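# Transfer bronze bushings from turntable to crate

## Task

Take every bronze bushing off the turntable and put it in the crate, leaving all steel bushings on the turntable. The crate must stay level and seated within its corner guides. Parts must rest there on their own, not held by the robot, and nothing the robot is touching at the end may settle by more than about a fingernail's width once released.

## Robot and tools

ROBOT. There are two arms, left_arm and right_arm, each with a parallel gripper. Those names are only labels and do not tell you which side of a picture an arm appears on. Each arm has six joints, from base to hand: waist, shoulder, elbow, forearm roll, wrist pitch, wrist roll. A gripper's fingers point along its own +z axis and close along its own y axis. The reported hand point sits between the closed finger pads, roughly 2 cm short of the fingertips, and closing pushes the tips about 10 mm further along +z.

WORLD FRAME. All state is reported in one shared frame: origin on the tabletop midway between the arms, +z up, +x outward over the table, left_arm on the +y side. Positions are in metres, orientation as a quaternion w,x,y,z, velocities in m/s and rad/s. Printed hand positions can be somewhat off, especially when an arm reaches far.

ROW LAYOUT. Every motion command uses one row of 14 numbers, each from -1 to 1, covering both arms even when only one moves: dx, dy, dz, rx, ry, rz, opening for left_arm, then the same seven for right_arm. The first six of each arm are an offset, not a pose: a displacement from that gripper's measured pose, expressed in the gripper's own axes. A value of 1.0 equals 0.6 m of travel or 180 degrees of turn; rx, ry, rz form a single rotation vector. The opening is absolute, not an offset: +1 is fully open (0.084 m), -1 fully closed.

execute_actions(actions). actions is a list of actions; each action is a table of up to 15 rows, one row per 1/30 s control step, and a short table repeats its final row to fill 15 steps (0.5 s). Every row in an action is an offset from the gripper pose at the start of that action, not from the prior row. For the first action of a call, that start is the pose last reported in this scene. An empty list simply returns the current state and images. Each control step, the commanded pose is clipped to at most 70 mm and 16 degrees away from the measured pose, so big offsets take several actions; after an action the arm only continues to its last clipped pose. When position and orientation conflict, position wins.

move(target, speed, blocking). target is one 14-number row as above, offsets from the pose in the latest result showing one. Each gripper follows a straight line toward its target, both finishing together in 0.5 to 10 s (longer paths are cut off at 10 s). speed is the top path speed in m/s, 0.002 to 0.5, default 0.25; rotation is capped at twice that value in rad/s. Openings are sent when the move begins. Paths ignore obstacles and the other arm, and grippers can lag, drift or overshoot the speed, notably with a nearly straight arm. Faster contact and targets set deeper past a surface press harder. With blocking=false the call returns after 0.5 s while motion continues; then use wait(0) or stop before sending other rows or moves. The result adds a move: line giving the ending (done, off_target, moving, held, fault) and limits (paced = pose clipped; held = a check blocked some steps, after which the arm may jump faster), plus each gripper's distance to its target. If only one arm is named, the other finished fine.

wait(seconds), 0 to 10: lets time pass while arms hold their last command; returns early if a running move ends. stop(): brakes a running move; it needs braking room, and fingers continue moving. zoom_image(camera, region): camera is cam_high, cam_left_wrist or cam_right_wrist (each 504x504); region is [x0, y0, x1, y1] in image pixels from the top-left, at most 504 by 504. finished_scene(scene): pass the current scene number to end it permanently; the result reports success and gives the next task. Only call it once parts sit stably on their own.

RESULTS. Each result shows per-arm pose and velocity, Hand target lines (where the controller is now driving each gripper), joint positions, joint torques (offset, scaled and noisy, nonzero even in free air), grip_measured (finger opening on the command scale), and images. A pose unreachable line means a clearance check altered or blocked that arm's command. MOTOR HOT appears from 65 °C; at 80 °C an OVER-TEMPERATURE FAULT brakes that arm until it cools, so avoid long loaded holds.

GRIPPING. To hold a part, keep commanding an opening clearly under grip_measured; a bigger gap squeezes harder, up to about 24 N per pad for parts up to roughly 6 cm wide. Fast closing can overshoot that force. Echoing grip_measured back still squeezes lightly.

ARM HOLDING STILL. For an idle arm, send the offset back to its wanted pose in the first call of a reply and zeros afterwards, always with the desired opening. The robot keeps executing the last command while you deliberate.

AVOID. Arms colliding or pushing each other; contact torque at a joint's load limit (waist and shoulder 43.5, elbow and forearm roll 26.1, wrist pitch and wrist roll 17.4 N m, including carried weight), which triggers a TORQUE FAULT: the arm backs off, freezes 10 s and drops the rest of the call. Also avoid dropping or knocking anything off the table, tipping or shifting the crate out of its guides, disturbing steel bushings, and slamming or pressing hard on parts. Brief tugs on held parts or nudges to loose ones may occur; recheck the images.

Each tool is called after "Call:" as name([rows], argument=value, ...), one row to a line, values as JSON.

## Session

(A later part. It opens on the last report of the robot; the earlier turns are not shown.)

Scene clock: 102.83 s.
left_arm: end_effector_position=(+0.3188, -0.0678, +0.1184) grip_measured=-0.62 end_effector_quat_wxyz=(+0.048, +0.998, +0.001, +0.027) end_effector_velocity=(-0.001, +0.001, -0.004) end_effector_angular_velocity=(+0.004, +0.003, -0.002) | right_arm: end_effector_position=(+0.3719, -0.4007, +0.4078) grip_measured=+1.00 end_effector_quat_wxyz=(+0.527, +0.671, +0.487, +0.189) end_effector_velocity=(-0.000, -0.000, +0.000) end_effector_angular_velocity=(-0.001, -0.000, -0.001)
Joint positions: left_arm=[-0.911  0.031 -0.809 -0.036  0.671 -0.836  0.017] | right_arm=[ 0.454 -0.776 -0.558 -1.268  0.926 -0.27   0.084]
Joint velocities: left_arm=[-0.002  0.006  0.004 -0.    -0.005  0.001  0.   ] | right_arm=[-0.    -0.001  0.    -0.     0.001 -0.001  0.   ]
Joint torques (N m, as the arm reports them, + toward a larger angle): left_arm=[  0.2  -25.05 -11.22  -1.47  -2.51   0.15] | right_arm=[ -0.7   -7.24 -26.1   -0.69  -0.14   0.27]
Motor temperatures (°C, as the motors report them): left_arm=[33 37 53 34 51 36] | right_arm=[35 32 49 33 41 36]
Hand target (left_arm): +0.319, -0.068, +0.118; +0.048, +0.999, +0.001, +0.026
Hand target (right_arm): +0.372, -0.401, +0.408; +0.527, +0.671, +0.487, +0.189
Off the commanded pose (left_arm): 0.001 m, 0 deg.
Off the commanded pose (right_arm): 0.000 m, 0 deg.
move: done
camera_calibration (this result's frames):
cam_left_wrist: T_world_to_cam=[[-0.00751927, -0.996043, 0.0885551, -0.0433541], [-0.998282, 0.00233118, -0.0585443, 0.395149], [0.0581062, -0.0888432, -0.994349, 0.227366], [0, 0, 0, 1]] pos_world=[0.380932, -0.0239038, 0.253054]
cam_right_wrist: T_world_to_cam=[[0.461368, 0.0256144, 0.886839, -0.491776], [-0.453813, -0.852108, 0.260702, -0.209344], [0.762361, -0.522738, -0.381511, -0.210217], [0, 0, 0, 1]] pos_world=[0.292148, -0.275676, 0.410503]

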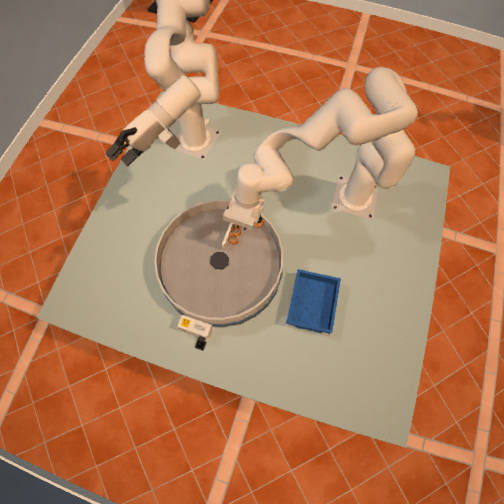

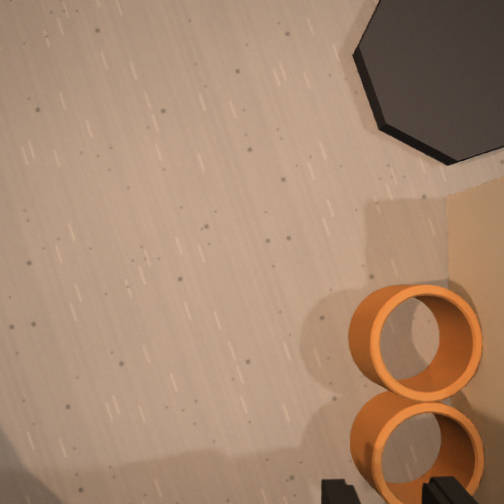

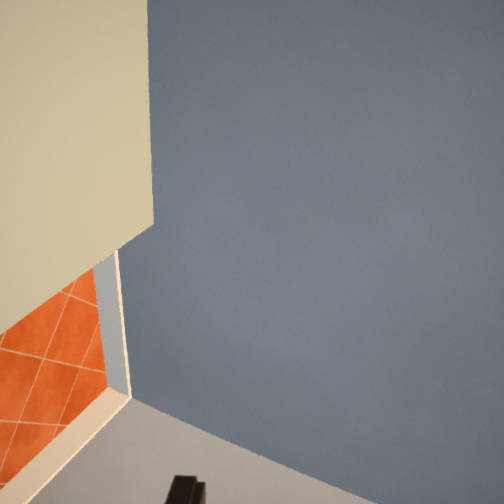

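Call:
move(target=[0,0,0.09,0,0,0,-0.6,0,0,0,0,0,0,1], speed=0.06)

Call:
move(target=[0,0,0,0,0,0,-1,0,0,0,0,0,0,1])

Call:
move(target=[0,0,-0.2,0,0,0,-1,0,0,0,0,0,0,1], speed=0.15)

Scene clock: 117.77 s.
left_arm: end_effector_position=(+0.3346, -0.0846, +0.1199) grip_measured=-0.62 end_effector_quat_wxyz=(+0.082, +0.995, +0.002, +0.056) end_effector_velocity=(+0.001, -0.000, +0.001) end_effector_angular_velocity=(-0.001, -0.001, +0.000) | right_arm: end_effector_position=(+0.3719, -0.4007, +0.4078) grip_measured=+1.00 end_effector_quat_wxyz=(+0.527, +0.671, +0.487, +0.189) end_effector_velocity=(+0.000, +0.000, -0.000) end_effector_angular_velocity=(+0.000, +0.000, +0.001)
Joint positions: left_arm=[-0.91   0.053 -0.807 -0.041  0.555 -0.832  0.017] | right_arm=[ 0.454 -0.776 -0.558 -1.268  0.926 -0.27   0.084]
Joint velocities: left_arm=[ 0.001  0.    -0.001 -0.    -0.     0.    -0.   ] | right_arm=[ 0.  0. -0.  0. -0. -0.  0.]
Joint torques (N m, as the arm reports them, + toward a larger angle): left_arm=[  0.37 -26.04 -11.01  -1.23  -2.59   0.25] | right_arm=[ -0.54  -7.05 -25.9   -0.64  -0.38   0.18]
Motor temperatures (°C, as the motors report them): left_arm=[33 37 48 34 47 36] | right_arm=[35 32 49 33 41 36]
Hand target (left_arm): +0.335, -0.085, +0.120; +0.082, +0.995, +0.002, +0.056
Hand target (right_arm): +0.372, -0.401, +0.408; +0.527, +0.671, +0.487, +0.189
Off the commanded pose (left_arm): 0.058 m, 5 deg.
Off the commanded pose (right_arm): 0.000 m, 0 deg.
TORQUE FAULT: the external load on joint 2 (shoulder) of the left arm reached its load limit, and that arm stopped for 10 seconds. That time counts as 18 of the actions that you can send in this scene. A torque fault stops only its own arm. That arm's remaining commands of this call were not run. Joint 2 (shoulder) of that arm moved back by up to 3 degrees. That arm holds there, with its grip as last carried out, and accepts commands again: back off and push less far. That arm stops again, at the same cost, whenever a joint's load reaches its limit.
move: fault (left_arm)
camera_calibration (this result's frames):
cam_left_wrist: T_world_to_cam=[[-0.0108688, -0.98762, 0.156487, -0.0663896], [-0.993029, -0.00770826, -0.117619, 0.415573], [0.117369, -0.156675, -0.980652, 0.199299], [0, 0, 0, 1]] pos_world=[0.388563, -0.0311393, 0.254711]
cam_right_wrist: T_world_to_cam=[[0.461368, 0.0256146, 0.886839, -0.491776], [-0.453812, -0.852108, 0.260702, -0.209344], [0.762361, -0.522738, -0.381511, -0.210217], [0, 0, 0, 1]] pos_world=[0.292148, -0.275676, 0.410503]

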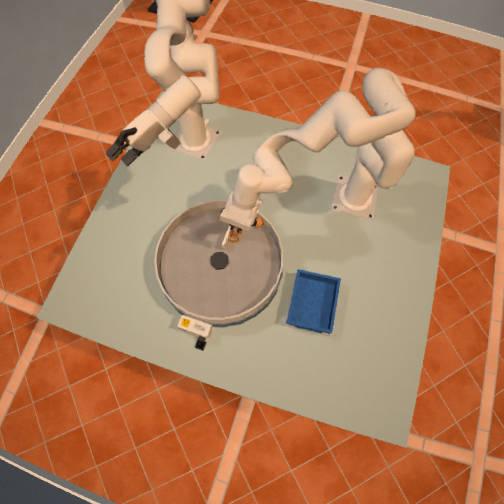

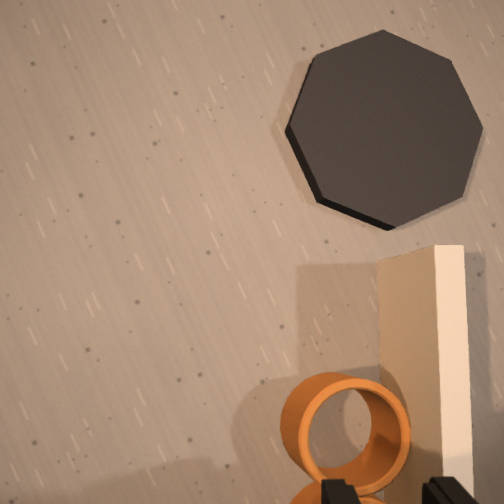

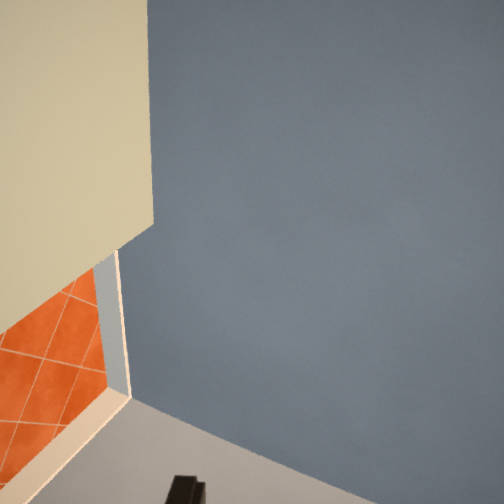

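not run: a fault stop came before this call.

not run: a fault stop came before this call.

Call:
move(target=[0.033,-0.042,-0.02,0.052,-0.036,0,-0.6,0,0,0,0,0,0,1], speed=0.1)

Scene clock: 127.70 s.
left_arm: end_effector_position=(+0.3530, -0.0574, +0.1297) grip_measured=-0.62 end_effector_quat_wxyz=(+0.001, +1.000, +0.002, -0.000) end_effector_velocity=(+0.000, +0.001, +0.000) end_effector_angular_velocity=(+0.007, +0.006, -0.000) | right_arm: end_effector_position=(+0.3719, -0.4007, +0.4078) grip_measured=+1.00 end_effector_quat_wxyz=(+0.527, +0.671, +0.487, +0.189) end_effector_velocity=(-0.000, -0.000, +0.000) end_effector_angular_velocity=(-0.002, -0.001, -0.001)
Joint positions: left_arm=[-0.849  0.122 -0.991 -0.002  0.868 -0.802  0.017] | right_arm=[ 0.454 -0.776 -0.558 -1.268  0.926 -0.27   0.084]
Joint velocities: left_arm=[ 0.001  0.004 -0.008  0.002  0.013  0.001 -0.   ] | right_arm=[-0.    -0.     0.    -0.002  0.001  0.001  0.   ]
Joint torques (N m, as the arm reports them, + toward a larger angle): left_arm=[  1.16 -27.96 -11.79  -1.19  -2.42   0.19] | right_arm=[ -0.61  -7.06 -25.95  -0.68  -0.24   0.17]
Motor temperatures (°C, as the motors report them): left_arm=[33 37 47 34 45 36] | right_arm=[35 32 50 33 41 36]
Hand target (left_arm): +0.353, -0.057, +0.130; +0.001, +1.000, +0.002, -0.000
Hand target (right_arm): +0.372, -0.401, +0.408; +0.527, +0.671, +0.487, +0.189
Off the commanded pose (left_arm): 0.000 m, 0 deg.
Off the commanded pose (right_arm): 0.000 m, 0 deg.
move: done
camera_calibration (this result's frames):
cam_left_wrist: T_world_to_cam=[[-0.00239682, -0.999984, -0.00508206, -0.023602], [-0.999985, 0.00242156, -0.00486847, 0.423587], [0.0048807, 0.00507031, -0.999975, 0.26252], [0, 0, 0, 1]] pos_world=[0.422243, -0.0259584, 0.264456]
cam_right_wrist: T_world_to_cam=[[0.461368, 0.0256145, 0.886839, -0.491776], [-0.453813, -0.852108, 0.260702, -0.209344], [0.762361, -0.522738, -0.381511, -0.210217], [0, 0, 0, 1]] pos_world=[0.292148, -0.275676, 0.410503]

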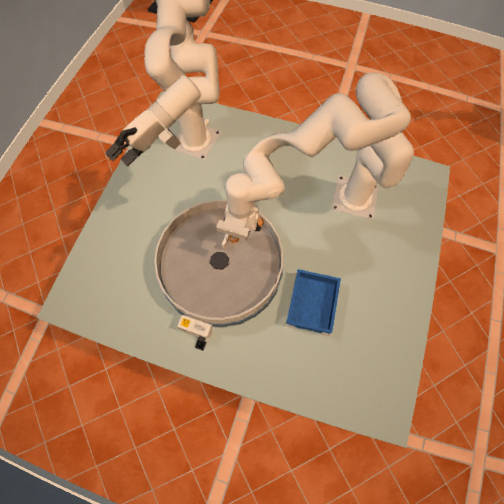

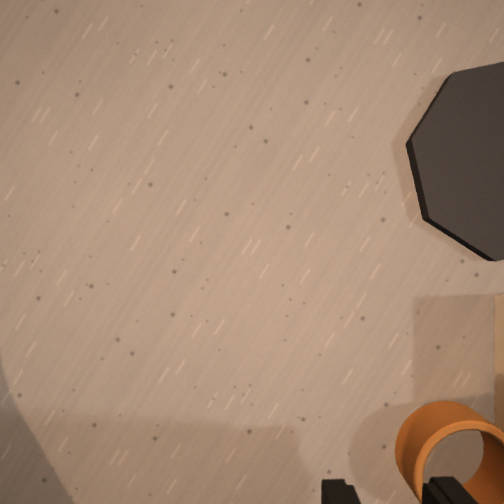

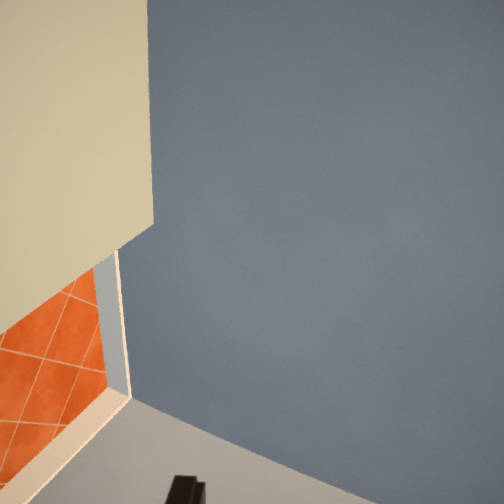

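Call:
move(target=[0,0.005,0.05,0,0,0,-0.6,0,0,0,0,0,0,1], speed=0.04)

Scene clock: 136.70 s.
left_arm: end_effector_position=(+0.3539, -0.0613, +0.1015) grip_measured=-0.62 end_effector_quat_wxyz=(+0.003, +1.000, +0.002, +0.001) end_effector_velocity=(-0.000, +0.000, -0.002) end_effector_angular_velocity=(+0.001, +0.000, -0.001) | right_arm: end_effector_position=(+0.3719, -0.4007, +0.4078) grip_measured=+1.00 end_effector_quat_wxyz=(+0.527, +0.671, +0.487, +0.189) end_effector_velocity=(+0.000, +0.000, +0.000) end_effector_angular_velocity=(+0.001, -0.000, -0.000)
Joint positions: left_arm=[-0.854  0.179 -0.973 -0.002  0.788 -0.807  0.017] | right_arm=[ 0.454 -0.776 -0.558 -1.268  0.926 -0.27   0.084]
Joint velocities: left_arm=[-0.001  0.002  0.002  0.    -0.004 -0.    -0.   ] | right_arm=[ 0.     0.    -0.     0.    -0.     0.001  0.   ]
Joint torques (N m, as the arm reports them, + toward a larger angle): left_arm=[ -0.66 -23.12  -9.1   -1.49  -1.93   0.05] | right_arm=[ -0.56  -7.06 -26.    -0.88  -0.43   0.15]
Motor temperatures (°C, as the motors report them): left_arm=[33 37 47 34 44 36] | right_arm=[35 32 50 33 41 36]
Hand target (left_arm): +0.353, -0.061, +0.100; +0.001, +1.000, +0.002, -0.000
Hand target (right_arm): +0.372, -0.401, +0.408; +0.527, +0.671, +0.487, +0.189
Off the commanded pose (left_arm): 0.002 m, 0 deg.
Off the commanded pose (right_arm): 0.000 m, 0 deg.
move: done
camera_calibration (this result's frames):
cam_left_wrist: T_world_to_cam=[[-0.00237233, -0.999995, -0.00221405, -0.0279884], [-0.999968, 0.00238905, -0.00757607, 0.424619], [0.00758132, 0.002196, -0.999969, 0.233132], [0, 0, 0, 1]] pos_world=[0.422772, -0.0295146, 0.236279]
cam_right_wrist: T_world_to_cam=[[0.461368, 0.0256148, 0.886839, -0.491776], [-0.453812, -0.852108, 0.260702, -0.209344], [0.762361, -0.522738, -0.381511, -0.210217], [0, 0, 0, 1]] pos_world=[0.292148, -0.275676, 0.410503]

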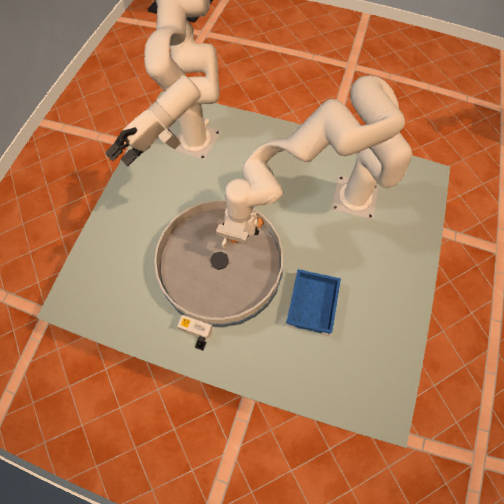

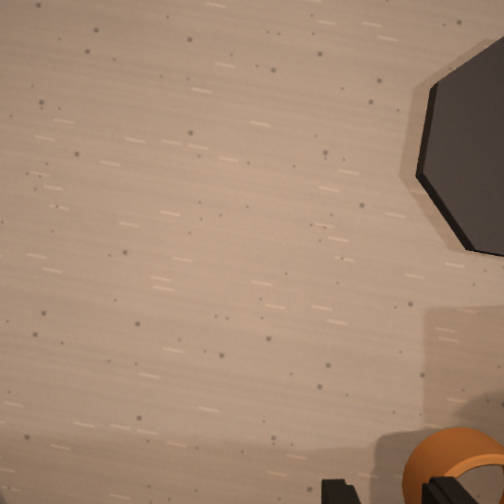

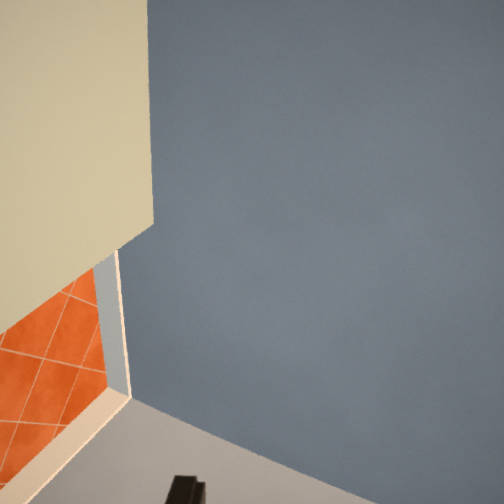

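Call:
move(target=[0,0.015,-0.015,0,0,0,-0.6,0,0,0,0,0,0,1], speed=0.05)

Call:
move(target=[0,0,0.045,0,0,0,-0.6,0,0,0,0,0,0,1], speed=0.04)

Scene clock: 148.37 s.
left_arm: end_effector_position=(+0.3537, -0.0700, +0.1100) grip_measured=-0.62 end_effector_quat_wxyz=(+0.002, +1.000, +0.002, +0.001) end_effector_velocity=(+0.001, -0.001, +0.003) end_effector_angular_velocity=(-0.005, -0.004, +0.001) | right_arm: end_effector_position=(+0.3719, -0.4007, +0.4078) grip_measured=+1.00 end_effector_quat_wxyz=(+0.527, +0.671, +0.487, +0.189) end_effector_velocity=(-0.000, +0.000, -0.000) end_effector_angular_velocity=(+0.000, +0.001, +0.000)
Joint positions: left_arm=[-0.866  0.183 -1.007 -0.002  0.82  -0.82   0.017] | right_arm=[ 0.454 -0.776 -0.558 -1.268  0.926 -0.27   0.084]
Joint velocities: left_arm=[ 0.    -0.003 -0.004 -0.     0.001 -0.    -0.   ] | right_arm=[-0.    -0.     0.     0.001 -0.    -0.001  0.   ]
Joint torques (N m, as the arm reports them, + toward a larger angle): left_arm=[  0.82 -29.62 -10.76  -1.07  -2.27   0.05] | right_arm=[ -0.52  -7.2  -25.83  -0.73  -0.24   0.27]
Motor temperatures (°C, as the motors report them): left_arm=[33 36 43 34 43 36] | right_arm=[35 32 50 33 41 36]
Hand target (left_arm): +0.354, -0.070, +0.111; +0.003, +1.000, +0.002, +0.001
Hand target (right_arm): +0.372, -0.401, +0.408; +0.527, +0.671, +0.487, +0.189
Off the commanded pose (left_arm): 0.001 m, 0 deg.
Off the commanded pose (right_arm): 0.000 m, 0 deg.
move: done
camera_calibration (this result's frames):
cam_left_wrist: T_world_to_cam=[[-0.00236654, -0.999993, -0.0030651, -0.0365604], [-0.999974, 0.0023873, -0.00678612, 0.424394], [0.00679339, 0.00304896, -0.999972, 0.242076], [0, 0, 0, 1]] pos_world=[0.422652, -0.0383114, 0.244838]
cam_right_wrist: T_world_to_cam=[[0.461368, 0.0256147, 0.886839, -0.491776], [-0.453812, -0.852108, 0.260702, -0.209344], [0.762361, -0.522738, -0.381511, -0.210217], [0, 0, 0, 1]] pos_world=[0.292148, -0.275675, 0.410503]

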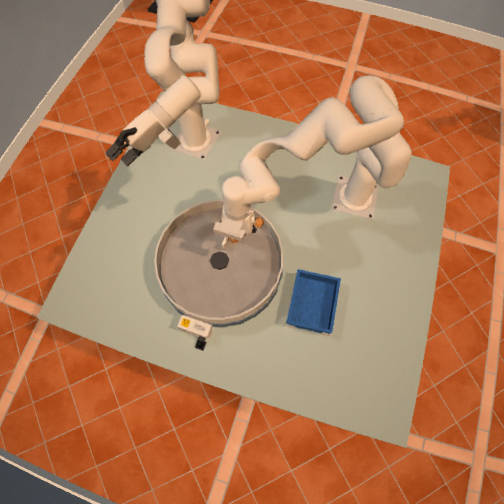

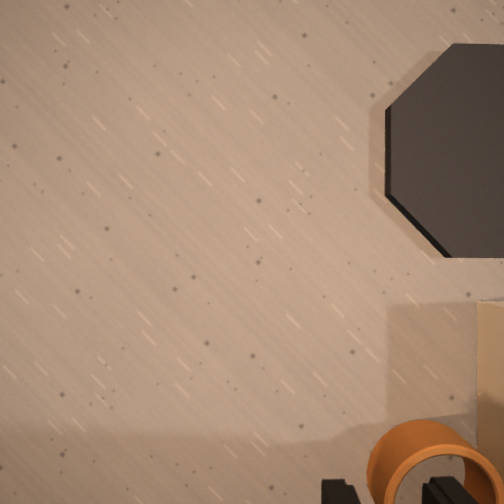

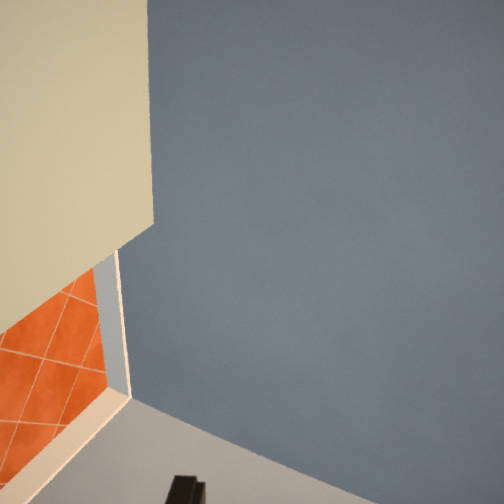

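Scene clock: 149.33 s.
left_arm: end_effector_position=(+0.3612, -0.0780, +0.0979) grip_measured=-0.62 end_effector_quat_wxyz=(+0.015, +1.000, +0.003, +0.013) end_effector_velocity=(-0.002, -0.000, -0.001) end_effector_angular_velocity=(+0.002, +0.001, -0.003) | right_arm: end_effector_position=(+0.3719, -0.4007, +0.4078) grip_measured=+1.00 end_effector_quat_wxyz=(+0.527, +0.671, +0.487, +0.189) end_effector_velocity=(-0.000, -0.000, +0.000) end_effector_angular_velocity=(+0.002, -0.001, -0.003)
Joint positions: left_arm=[-0.866  0.217 -1.004 -0.002  0.748 -0.819  0.017] | right_arm=[ 0.454 -0.776 -0.558 -1.268  0.926 -0.27   0.084]
Joint velocities: left_arm=[-0.003 -0.     0.002  0.001  0.001 -0.     0.   ] | right_arm=[ 0.    -0.001 -0.     0.001  0.002  0.001  0.   ]
Joint torques (N m, as the arm reports them, + toward a larger angle): left_arm=[-0.73  2.81  2.82 -1.12  1.56  0.4 ] | right_arm=[ -0.93  -7.37 -25.81  -0.75  -0.27   0.41]
Motor temperatures (°C, as the motors report them): left_arm=[33 36 43 34 43 36] | right_arm=[35 32 50 33 41 36]
Hand target (left_arm): +0.354, -0.070, +0.083; +0.002, +1.000, +0.002, +0.001
Hand target (right_arm): +0.372, -0.401, +0.408; +0.527, +0.671, +0.487, +0.189
Off the commanded pose (left_arm): 0.018 m, 2 deg.
Off the commanded pose (right_arm): 0.000 m, 0 deg.
move: off_target (left_arm)
camera_calibration (this result's frames):
cam_left_wrist: T_world_to_cam=[[-0.00240602, -0.999761, 0.0217353, -0.0469932], [-0.999545, 0.00175094, -0.0301079, 0.433966], [0.0300626, -0.0217978, -0.99931, 0.219541], [0, 0, 0, 1]] pos_world=[0.427055, -0.0429563, 0.233476]
cam_right_wrist: T_world_to_cam=[[0.461368, 0.0256147, 0.886839, -0.491776], [-0.453812, -0.852108, 0.260702, -0.209344], [0.762361, -0.522738, -0.381511, -0.210217], [0, 0, 0, 1]] pos_world=[0.292148, -0.275676, 0.410503]

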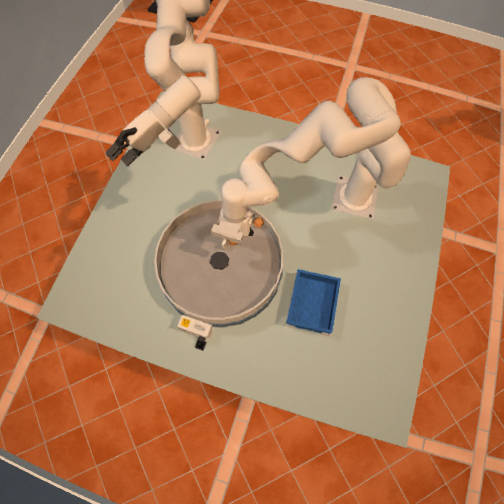

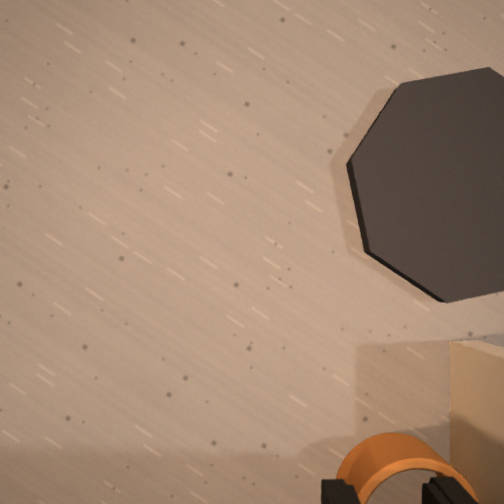

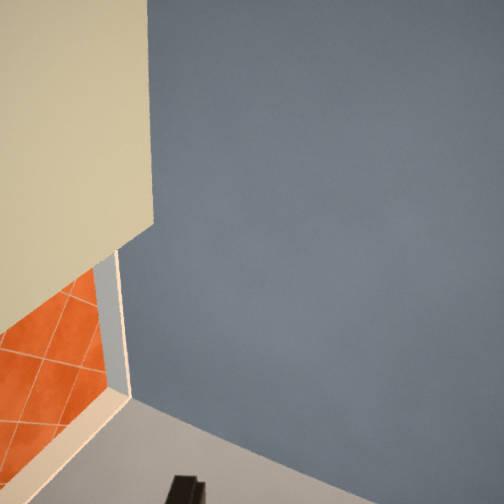

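Call:
move(target=[0,0,-0.15,0,0,0,-0.6,0.718,0.018,0.215,0,0,0,-1])

Call:
zoom_image(camera="cam_high", region=[120,260,300,400])

Scene clock: 163.73 s.
left_arm: end_effector_position=(+0.3589, -0.0751, +0.1875) grip_measured=-0.62 end_effector_quat_wxyz=(+0.014, +1.000, +0.003, +0.012) end_effector_velocity=(+0.000, +0.000, +0.002) end_effector_angular_velocity=(+0.001, +0.001, +0.001) | right_arm: end_effector_position=(+0.4760, -0.2892, +0.3500) grip_measured=-1.00 end_effector_quat_wxyz=(+0.524, +0.668, +0.491, +0.193) end_effector_velocity=(-0.000, -0.000, -0.001) end_effector_angular_velocity=(-0.000, +0.002, -0.001)
Joint positions: left_arm=[-0.866  0.073 -1.099 -0.002  0.989 -0.82   0.017] | right_arm=[ 0.629 -0.188 -0.906 -1.393  1.015  0.058  0.   ]
Joint velocities: left_arm=[ 0.001 -0.001 -0.005  0.     0.006 -0.     0.   ] | right_arm=[-0.     0.001  0.     0.001  0.    -0.     0.   ]
Joint torques (N m, as the arm reports them, + toward a larger angle): left_arm=[  0.69 -28.52 -12.03  -1.21  -2.51  -0.03] | right_arm=[ -0.69 -20.26 -25.17  -0.92   0.25   0.26]
Motor temperatures (°C, as the motors report them): left_arm=[33 36 41 34 42 36] | right_arm=[35 32 50 33 41 36]
Hand target (left_arm): +0.359, -0.075, +0.188; +0.014, +1.000, +0.003, +0.013
Hand target (right_arm): +0.476, -0.289, +0.350; +0.524, +0.668, +0.491, +0.193
Off the commanded pose (left_arm): 0.001 m, 0 deg.
Off the commanded pose (right_arm): 0.287 m, 1 deg; position clipped at the last step of the last action.
move: held (right_arm); limits=paced,held; held on 39 of 65 steps (right_arm), including the last (right_arm)
pose unreachable (right arm): on one or more control steps of this call, first in action 0 (counted from 0), this arm could not follow its commanded pose, so it was not sent that pose on those steps. On the call's last step it was still not sent that pose. It may still have moved: this result reports where it is.
cause: the commanded pose would bring a part of the arm too close to another arm (a part of this arm just beyond joint 5 (wrist pitch) and a part of the other arm just beyond its joint 5 (wrist pitch)).
camera_calibration (this result's frames):
cam_left_wrist: T_world_to_cam=[[-0.00209473, -0.999772, 0.0212269, -0.0460038], [-0.99955, 0.001458, -0.0299678, 0.434278], [0.02993, -0.0212801, -0.999325, 0.30924], [0, 0, 0, 1]] pos_world=[0.424731, -0.0400458, 0.323022]
cam_right_wrist: T_world_to_cam=[[0.461935, 0.0281466, 0.886467, -0.490806], [-0.442216, -0.859086, 0.257715, -0.0584287], [0.768805, -0.511057, -0.384395, -0.252068], [0, 0, 0, 1]] pos_world=[0.394674, -0.165202, 0.353247]

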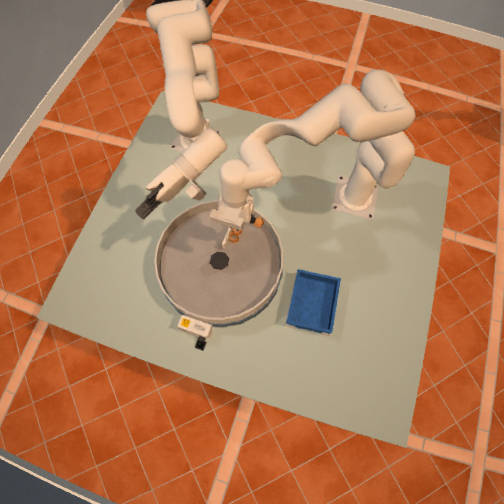

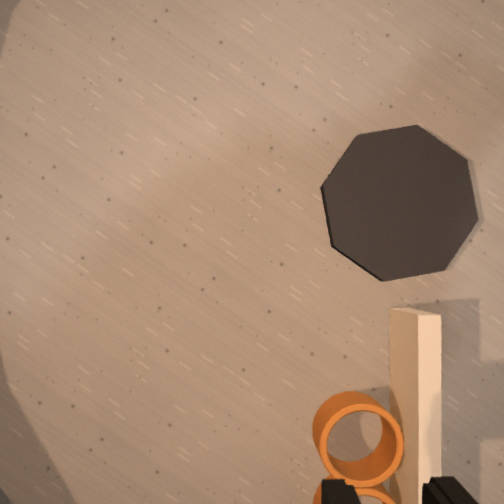

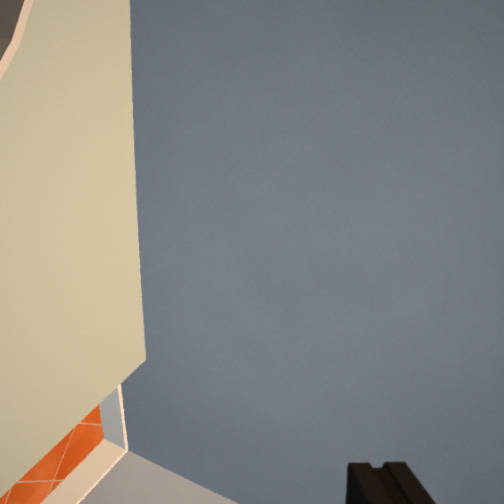

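Region (120, 260, 300, 400) of cam_high's 504x504 image, scaled by 2.800, with more detail than that image has.

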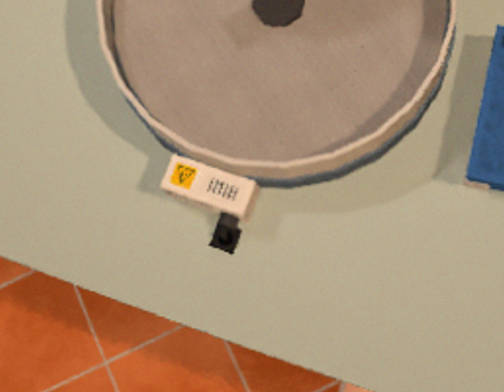

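Call:
move(target=[-0.008,0.006,0.13,0,0,0,-1,-0.5,-0.012,-0.15,0,0,0,1], speed=0.15)

Call:
move(target=[0,0,0.02,0,0,0,-1,0,0,0,0,0,0,1], speed=0.04)

Call:
move(target=[0,-0.15,0,0,0,0,-1,0,0,0,0,0,0,1], speed=0.1)

Call:
move(target=[0,0,-0.06,0,0,0,1,0,0,0,0,0,0,1], speed=0.1)

Scene clock: 184.40 s.
left_arm: end_effector_position=(+0.3561, -0.0812, +0.1096) grip_measured=-1.00 end_effector_quat_wxyz=(+0.014, +1.000, +0.003, +0.012) end_effector_velocity=(-0.001, +0.000, -0.001) end_effector_angular_velocity=(+0.001, +0.001, +0.000) | right_arm: end_effector_position=(+0.2706, -0.5000, +0.4549) grip_measured=+1.00 end_effector_quat_wxyz=(+0.526, +0.668, +0.490, +0.192) end_effector_velocity=(-0.001, -0.000, -0.000) end_effector_angular_velocity=(+0.004, +0.002, +0.014)
Joint positions: left_arm=[-0.878  0.192 -1.009 -0.002  0.779 -0.832  0.   ] | right_arm=[-0.011 -1.32  -0.353 -0.763  0.681 -1.019  0.084]
Joint velocities: left_arm=[-0.001  0.001  0.     0.     0.001 -0.001  0.   ] | right_arm=[-0.022 -0.008  0.006  0.043 -0.021 -0.045  0.   ]
Joint torques (N m, as the arm reports them, + toward a larger angle): left_arm=[  0.52 -29.69 -11.18  -1.23  -2.6    0.11] | right_arm=[ -0.44   2.69 -24.28  -0.19  -1.51   0.09]
Motor temperatures (°C, as the motors report them): left_arm=[33 37 46 34 41 36] | right_arm=[35 33 50 33 41 36]
Hand target (left_arm): +0.356, -0.081, +0.110; +0.014, +1.000, +0.003, +0.012
Hand target (right_arm): +0.270, -0.500, +0.455; +0.525, +0.668, +0.490, +0.193
Off the commanded pose (left_arm): 0.000 m, 0 deg.
Off the commanded pose (right_arm): 0.001 m, 0 deg.
move: done
camera_calibration (this result's frames):
cam_left_wrist: T_world_to_cam=[[-0.00236113, -0.999766, 0.021495, -0.0504023], [-0.999551, 0.00171739, -0.0299181, 0.429148], [0.0298742, -0.021556, -0.999321, 0.231393], [0, 0, 0, 1]] pos_world=[0.421924, -0.0461396, 0.245158]
cam_right_wrist: T_world_to_cam=[[0.460661, 0.0289074, 0.887105, -0.482568], [-0.444243, -0.857761, 0.25864, -0.356657], [0.768401, -0.513236, -0.382295, -0.163431], [0, 0, 0, 1]] pos_world=[0.189438, -0.375855, 0.457856]

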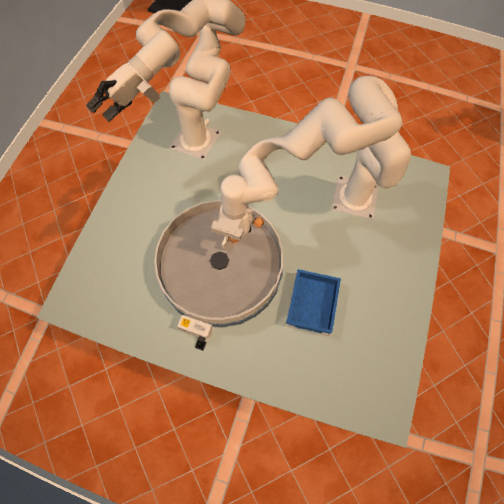

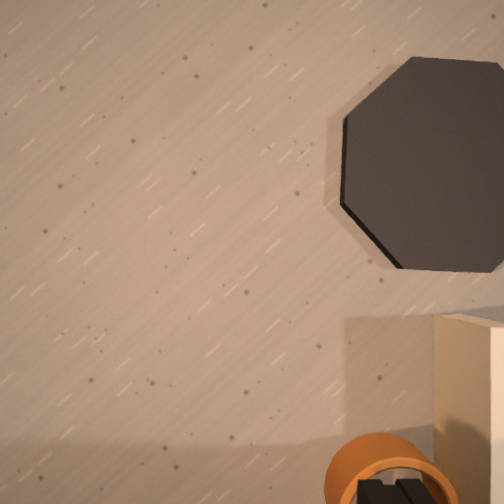

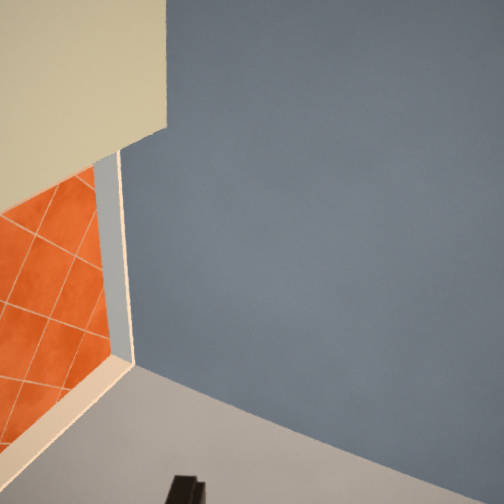

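Scene clock: 185.13 s.
left_arm: end_effector_position=(+0.3578, -0.0831, +0.1006) grip_measured=-1.00 end_effector_quat_wxyz=(+0.017, +1.000, +0.003, +0.015) end_effector_velocity=(+0.000, -0.001, -0.002) end_effector_angular_velocity=(-0.002, -0.001, -0.001) | right_arm: end_effector_position=(+0.2706, -0.5000, +0.4549) grip_measured=+1.00 end_effector_quat_wxyz=(+0.526, +0.668, +0.490, +0.192) end_effector_velocity=(+0.000, +0.000, +0.000) end_effector_angular_velocity=(-0.001, -0.001, +0.001)
Joint positions: left_arm=[-0.878  0.212 -1.004 -0.002  0.747 -0.832  0.   ] | right_arm=[-0.011 -1.32  -0.353 -0.763  0.681 -1.019  0.084]
Joint velocities: left_arm=[-0.001  0.005  0.001 -0.001 -0.009  0.     0.   ] | right_arm=[ 0.    -0.     0.    -0.    -0.001  0.     0.   ]
Joint torques (N m, as the arm reports them, + toward a larger angle): left_arm=[  0.02 -20.18  -7.04  -1.12  -1.87   0.4 ] | right_arm=[ -0.66   2.33 -24.56  -0.11  -1.57   0.28]
Motor temperatures (°C, as the motors report them): left_arm=[33 37 46 34 41 36] | right_arm=[35 33 50 33 41 36]
Hand target (left_arm): +0.356, -0.082, +0.098; +0.014, +1.000, +0.003, +0.012
Hand target (right_arm): +0.271, -0.500, +0.455; +0.526, +0.668, +0.490, +0.192
Off the commanded pose (left_arm): 0.004 m, 0 deg.
Off the commanded pose (right_arm): 0.000 m, 0 deg.
move: off_target (left_arm)
camera_calibration (this result's frames):
cam_left_wrist: T_world_to_cam=[[-0.00239357, -0.999644, 0.0265593, -0.0525683], [-0.999403, 0.00147561, -0.0345287, 0.431011], [0.0344772, -0.0266261, -0.999051, 0.220182], [0, 0, 0, 1]] pos_world=[0.423037, -0.047323, 0.236252]
cam_right_wrist: T_world_to_cam=[[0.460665, 0.028911, 0.887103, -0.482566], [-0.444236, -0.857764, 0.258643, -0.356658], [0.768402, -0.51323, -0.382299, -0.163428], [0, 0, 0, 1]] pos_world=[0.189439, -0.375853, 0.457854]

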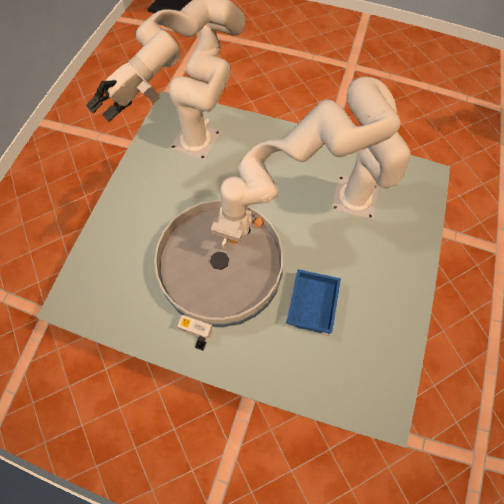

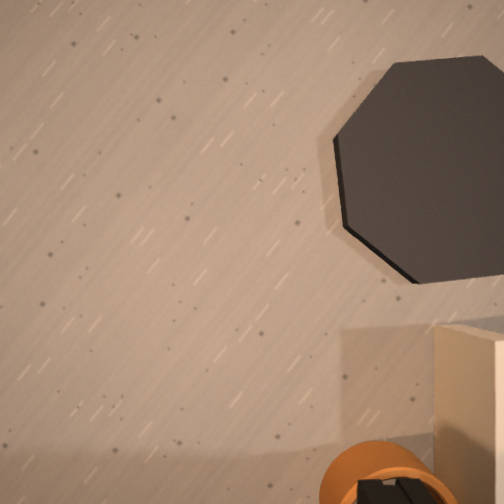

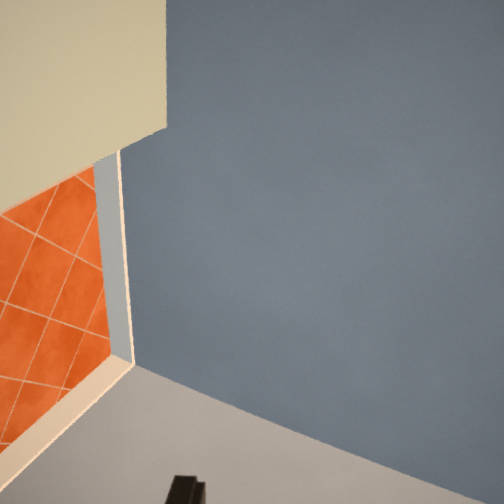

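Scene clock: 186.47 s.
left_arm: end_effector_position=(+0.3574, +0.0066, +0.0973) grip_measured=-1.00 end_effector_quat_wxyz=(+0.017, +1.000, +0.002, +0.015) end_effector_velocity=(+0.000, +0.002, +0.000) end_effector_angular_velocity=(-0.001, -0.000, +0.001) | right_arm: end_effector_position=(+0.2706, -0.5000, +0.4549) grip_measured=+1.00 end_effector_quat_wxyz=(+0.526, +0.668, +0.490, +0.192) end_effector_velocity=(+0.000, +0.000, +0.000) end_effector_angular_velocity=(-0.001, +0.000, +0.001)
Joint positions: left_arm=[-0.737  0.033 -0.76  -0.012  0.683 -0.683  0.   ] | right_arm=[-0.011 -1.32  -0.353 -0.763  0.681 -1.019  0.084]
Joint velocities: left_arm=[ 0.003 -0.003  0.004 -0.002 -0.002  0.004  0.   ] | right_arm=[-0.     0.     0.    -0.001 -0.001 -0.     0.   ]
Joint torques (N m, as the arm reports them, + toward a larger angle): left_arm=[  0.11 -24.96 -10.82  -1.13  -2.05   0.18] | right_arm=[ -0.36   2.8  -24.35  -0.27  -1.54   0.34]
Motor temperatures (°C, as the motors report them): left_arm=[33 37 46 34 41 36] | right_arm=[35 33 50 33 41 36]
Hand target (left_arm): +0.357, +0.007, +0.097; +0.017, +1.000, +0.003, +0.015
Hand target (right_arm): +0.271, -0.500, +0.455; +0.526, +0.668, +0.490, +0.192
Off the commanded pose (left_arm): 0.000 m, 0 deg.
Off the commanded pose (right_arm): 0.000 m, 0 deg.
move: done
camera_calibration (this result's frames):
cam_left_wrist: T_world_to_cam=[[-0.00267148, -0.999648, 0.0264124, 0.0372678], [-0.999405, 0.00176076, -0.0344442, 0.430314], [0.0343856, -0.0264887, -0.999058, 0.219326], [0, 0, 0, 1]] pos_world=[0.422615, 0.0423066, 0.232957]
cam_right_wrist: T_world_to_cam=[[0.460665, 0.0289109, 0.887103, -0.482566], [-0.444236, -0.857764, 0.258643, -0.356658], [0.768402, -0.513231, -0.382299, -0.163428], [0, 0, 0, 1]] pos_world=[0.189439, -0.375853, 0.457854]

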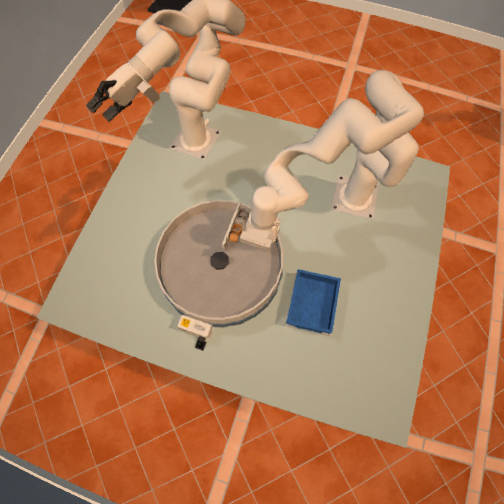

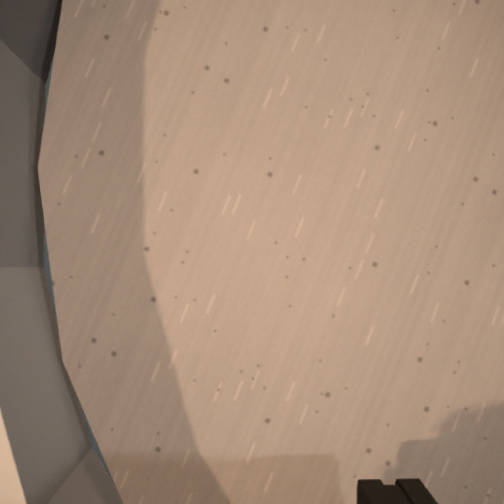

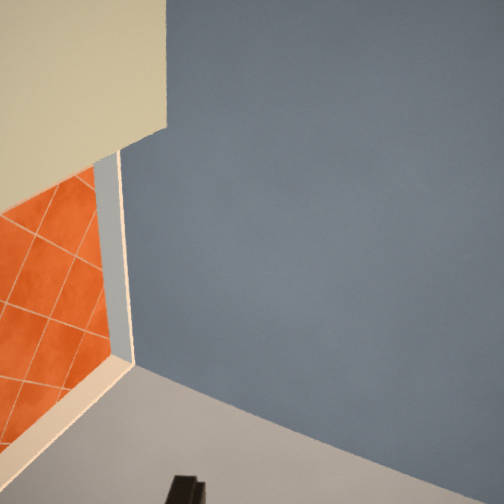

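Scene clock: 187.30 s.
left_arm: end_effector_position=(+0.3561, +0.0080, +0.1328) grip_measured=+1.00 end_effector_quat_wxyz=(+0.017, +1.000, +0.002, +0.014) end_effector_velocity=(-0.000, -0.000, +0.002) end_effector_angular_velocity=(+0.001, +0.001, -0.001) | right_arm: end_effector_position=(+0.2706, -0.5000, +0.4549) grip_measured=+1.00 end_effector_quat_wxyz=(+0.526, +0.668, +0.490, +0.192) end_effector_velocity=(+0.000, +0.000, -0.001) end_effector_angular_velocity=(+0.001, +0.001, +0.000)
Joint positions: left_arm=[-0.736 -0.043 -0.79  -0.01   0.79  -0.684  0.084] | right_arm=[-0.011 -1.32  -0.353 -0.763  0.681 -1.019  0.084]
Joint velocities: left_arm=[-0.001 -0.003 -0.002  0.001  0.007 -0.001  0.   ] | right_arm=[ 0.     0.001  0.     0.001  0.    -0.     0.   ]
Joint torques (N m, as the arm reports them, + toward a larger angle): left_arm=[  0.09 -24.47 -11.67  -0.65  -2.42   0.36] | right_arm=[ -0.52   2.47 -24.32  -0.17  -1.54   0.32]
Motor temperatures (°C, as the motors report them): left_arm=[33 37 46 34 41 36] | right_arm=[35 33 50 33 41 36]
Hand target (left_arm): +0.356, +0.008, +0.133; +0.017, +1.000, +0.002, +0.015
Hand target (right_arm): +0.271, -0.500, +0.455; +0.526, +0.668, +0.490, +0.192
Off the commanded pose (left_arm): 0.001 m, 0 deg.
Off the commanded pose (right_arm): 0.000 m, 0 deg.
move: done
camera_calibration (this result's frames):
cam_left_wrist: T_world_to_cam=[[-0.00254274, -0.999663, 0.0258457, 0.0378052], [-0.999422, 0.00166421, -0.0339564, 0.430246], [0.0339019, -0.0259171, -0.999089, 0.255043], [0, 0, 0, 1]] pos_world=[0.421447, 0.0436864, 0.268444]
cam_right_wrist: T_world_to_cam=[[0.460665, 0.0289109, 0.887103, -0.482566], [-0.444236, -0.857764, 0.258643, -0.356658], [0.768402, -0.513231, -0.382299, -0.163428], [0, 0, 0, 1]] pos_world=[0.189439, -0.375853, 0.457854]

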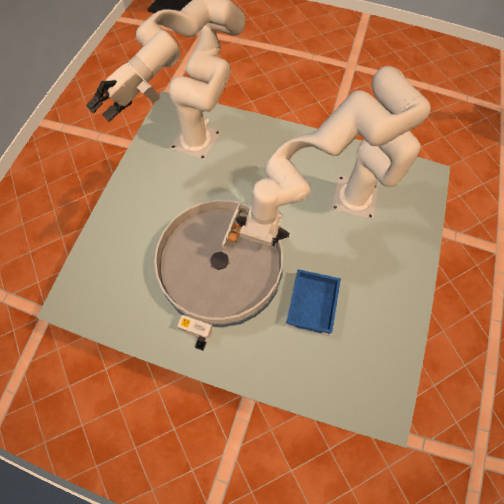

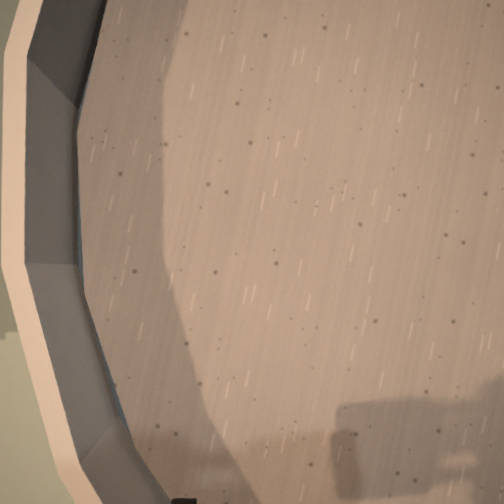

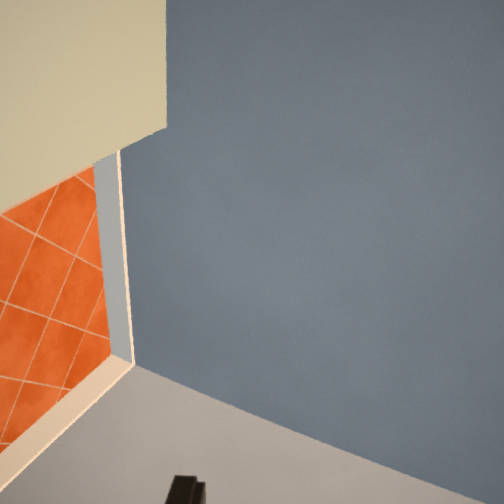

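It tipped over. Look again from above.

Call:
move(target=[-0.05,0.1,-0.15,0,0,0,1,0,0,0,0,0,0,1], speed=0.2)

Scene clock: 193.73 s.
left_arm: end_effector_position=(+0.3238, -0.0483, +0.2232) grip_measured=+1.00 end_effector_quat_wxyz=(+0.016, +1.000, +0.003, +0.014) end_effector_velocity=(+0.000, -0.002, +0.005) end_effector_angular_velocity=(-0.003, -0.003, +0.002) | right_arm: end_effector_position=(+0.2706, -0.5000, +0.4549) grip_measured=+1.00 end_effector_quat_wxyz=(+0.526, +0.668, +0.490, +0.192) end_effector_velocity=(+0.000, +0.000, -0.000) end_effector_angular_velocity=(+0.001, +0.000, +0.000)
Joint positions: left_arm=[-0.882 -0.111 -0.994 -0.001  1.062 -0.837  0.084] | right_arm=[-0.011 -1.32  -0.353 -0.763  0.681 -1.019  0.084]
Joint velocities: left_arm=[-0.003 -0.    -0.013  0.001  0.009 -0.005  0.   ] | right_arm=[ 0.     0.001  0.001 -0.    -0.001  0.001  0.   ]
Joint torques (N m, as the arm reports them, + toward a larger angle): left_arm=[  1.08 -23.86 -12.58  -0.96  -2.26   0.25] | right_arm=[ -0.79   2.62 -24.53  -0.24  -1.42   0.27]
Motor temperatures (°C, as the motors report them): left_arm=[33 37 46 34 41 36] | right_arm=[35 33 50 33 41 36]
Hand target (left_arm): +0.324, -0.049, +0.224; +0.017, +1.000, +0.003, +0.015
Hand target (right_arm): +0.271, -0.500, +0.455; +0.526, +0.668, +0.490, +0.192
Off the commanded pose (left_arm): 0.001 m, 0 deg.
Off the commanded pose (right_arm): 0.000 m, 0 deg.
move: done
camera_calibration (this result's frames):
cam_left_wrist: T_world_to_cam=[[-0.00189698, -0.999686, 0.0249893, -0.0209975], [-0.999442, 0.00106187, -0.0333897, 0.400943], [0.0333527, -0.0250387, -0.99913, 0.34523], [0, 0, 0, 1]] pos_world=[0.389165, -0.0127726, 0.358842]
cam_right_wrist: T_world_to_cam=[[0.460665, 0.0289109, 0.887103, -0.482566], [-0.444236, -0.857764, 0.258643, -0.356658], [0.768402, -0.513231, -0.382299, -0.163428], [0, 0, 0, 1]] pos_world=[0.189439, -0.375853, 0.457854]

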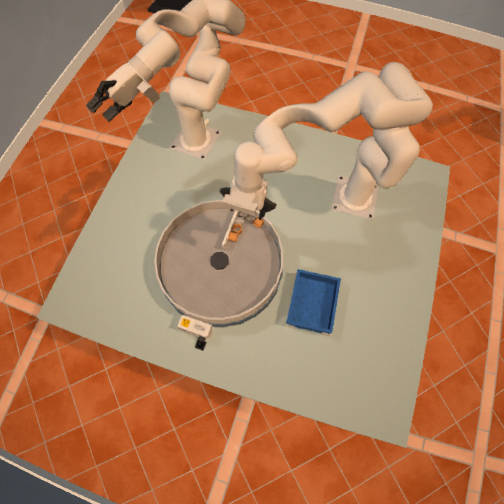

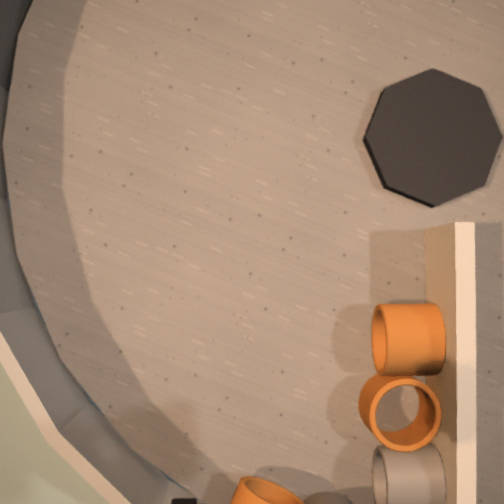

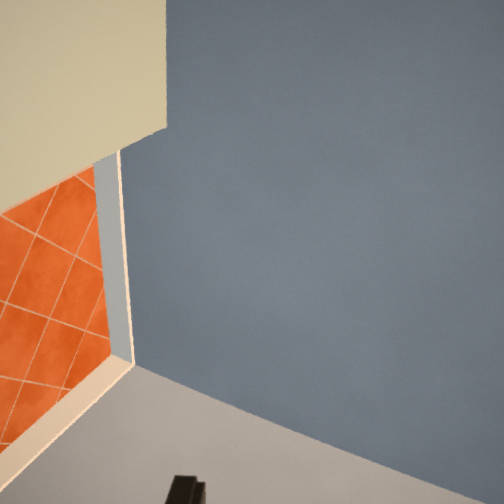

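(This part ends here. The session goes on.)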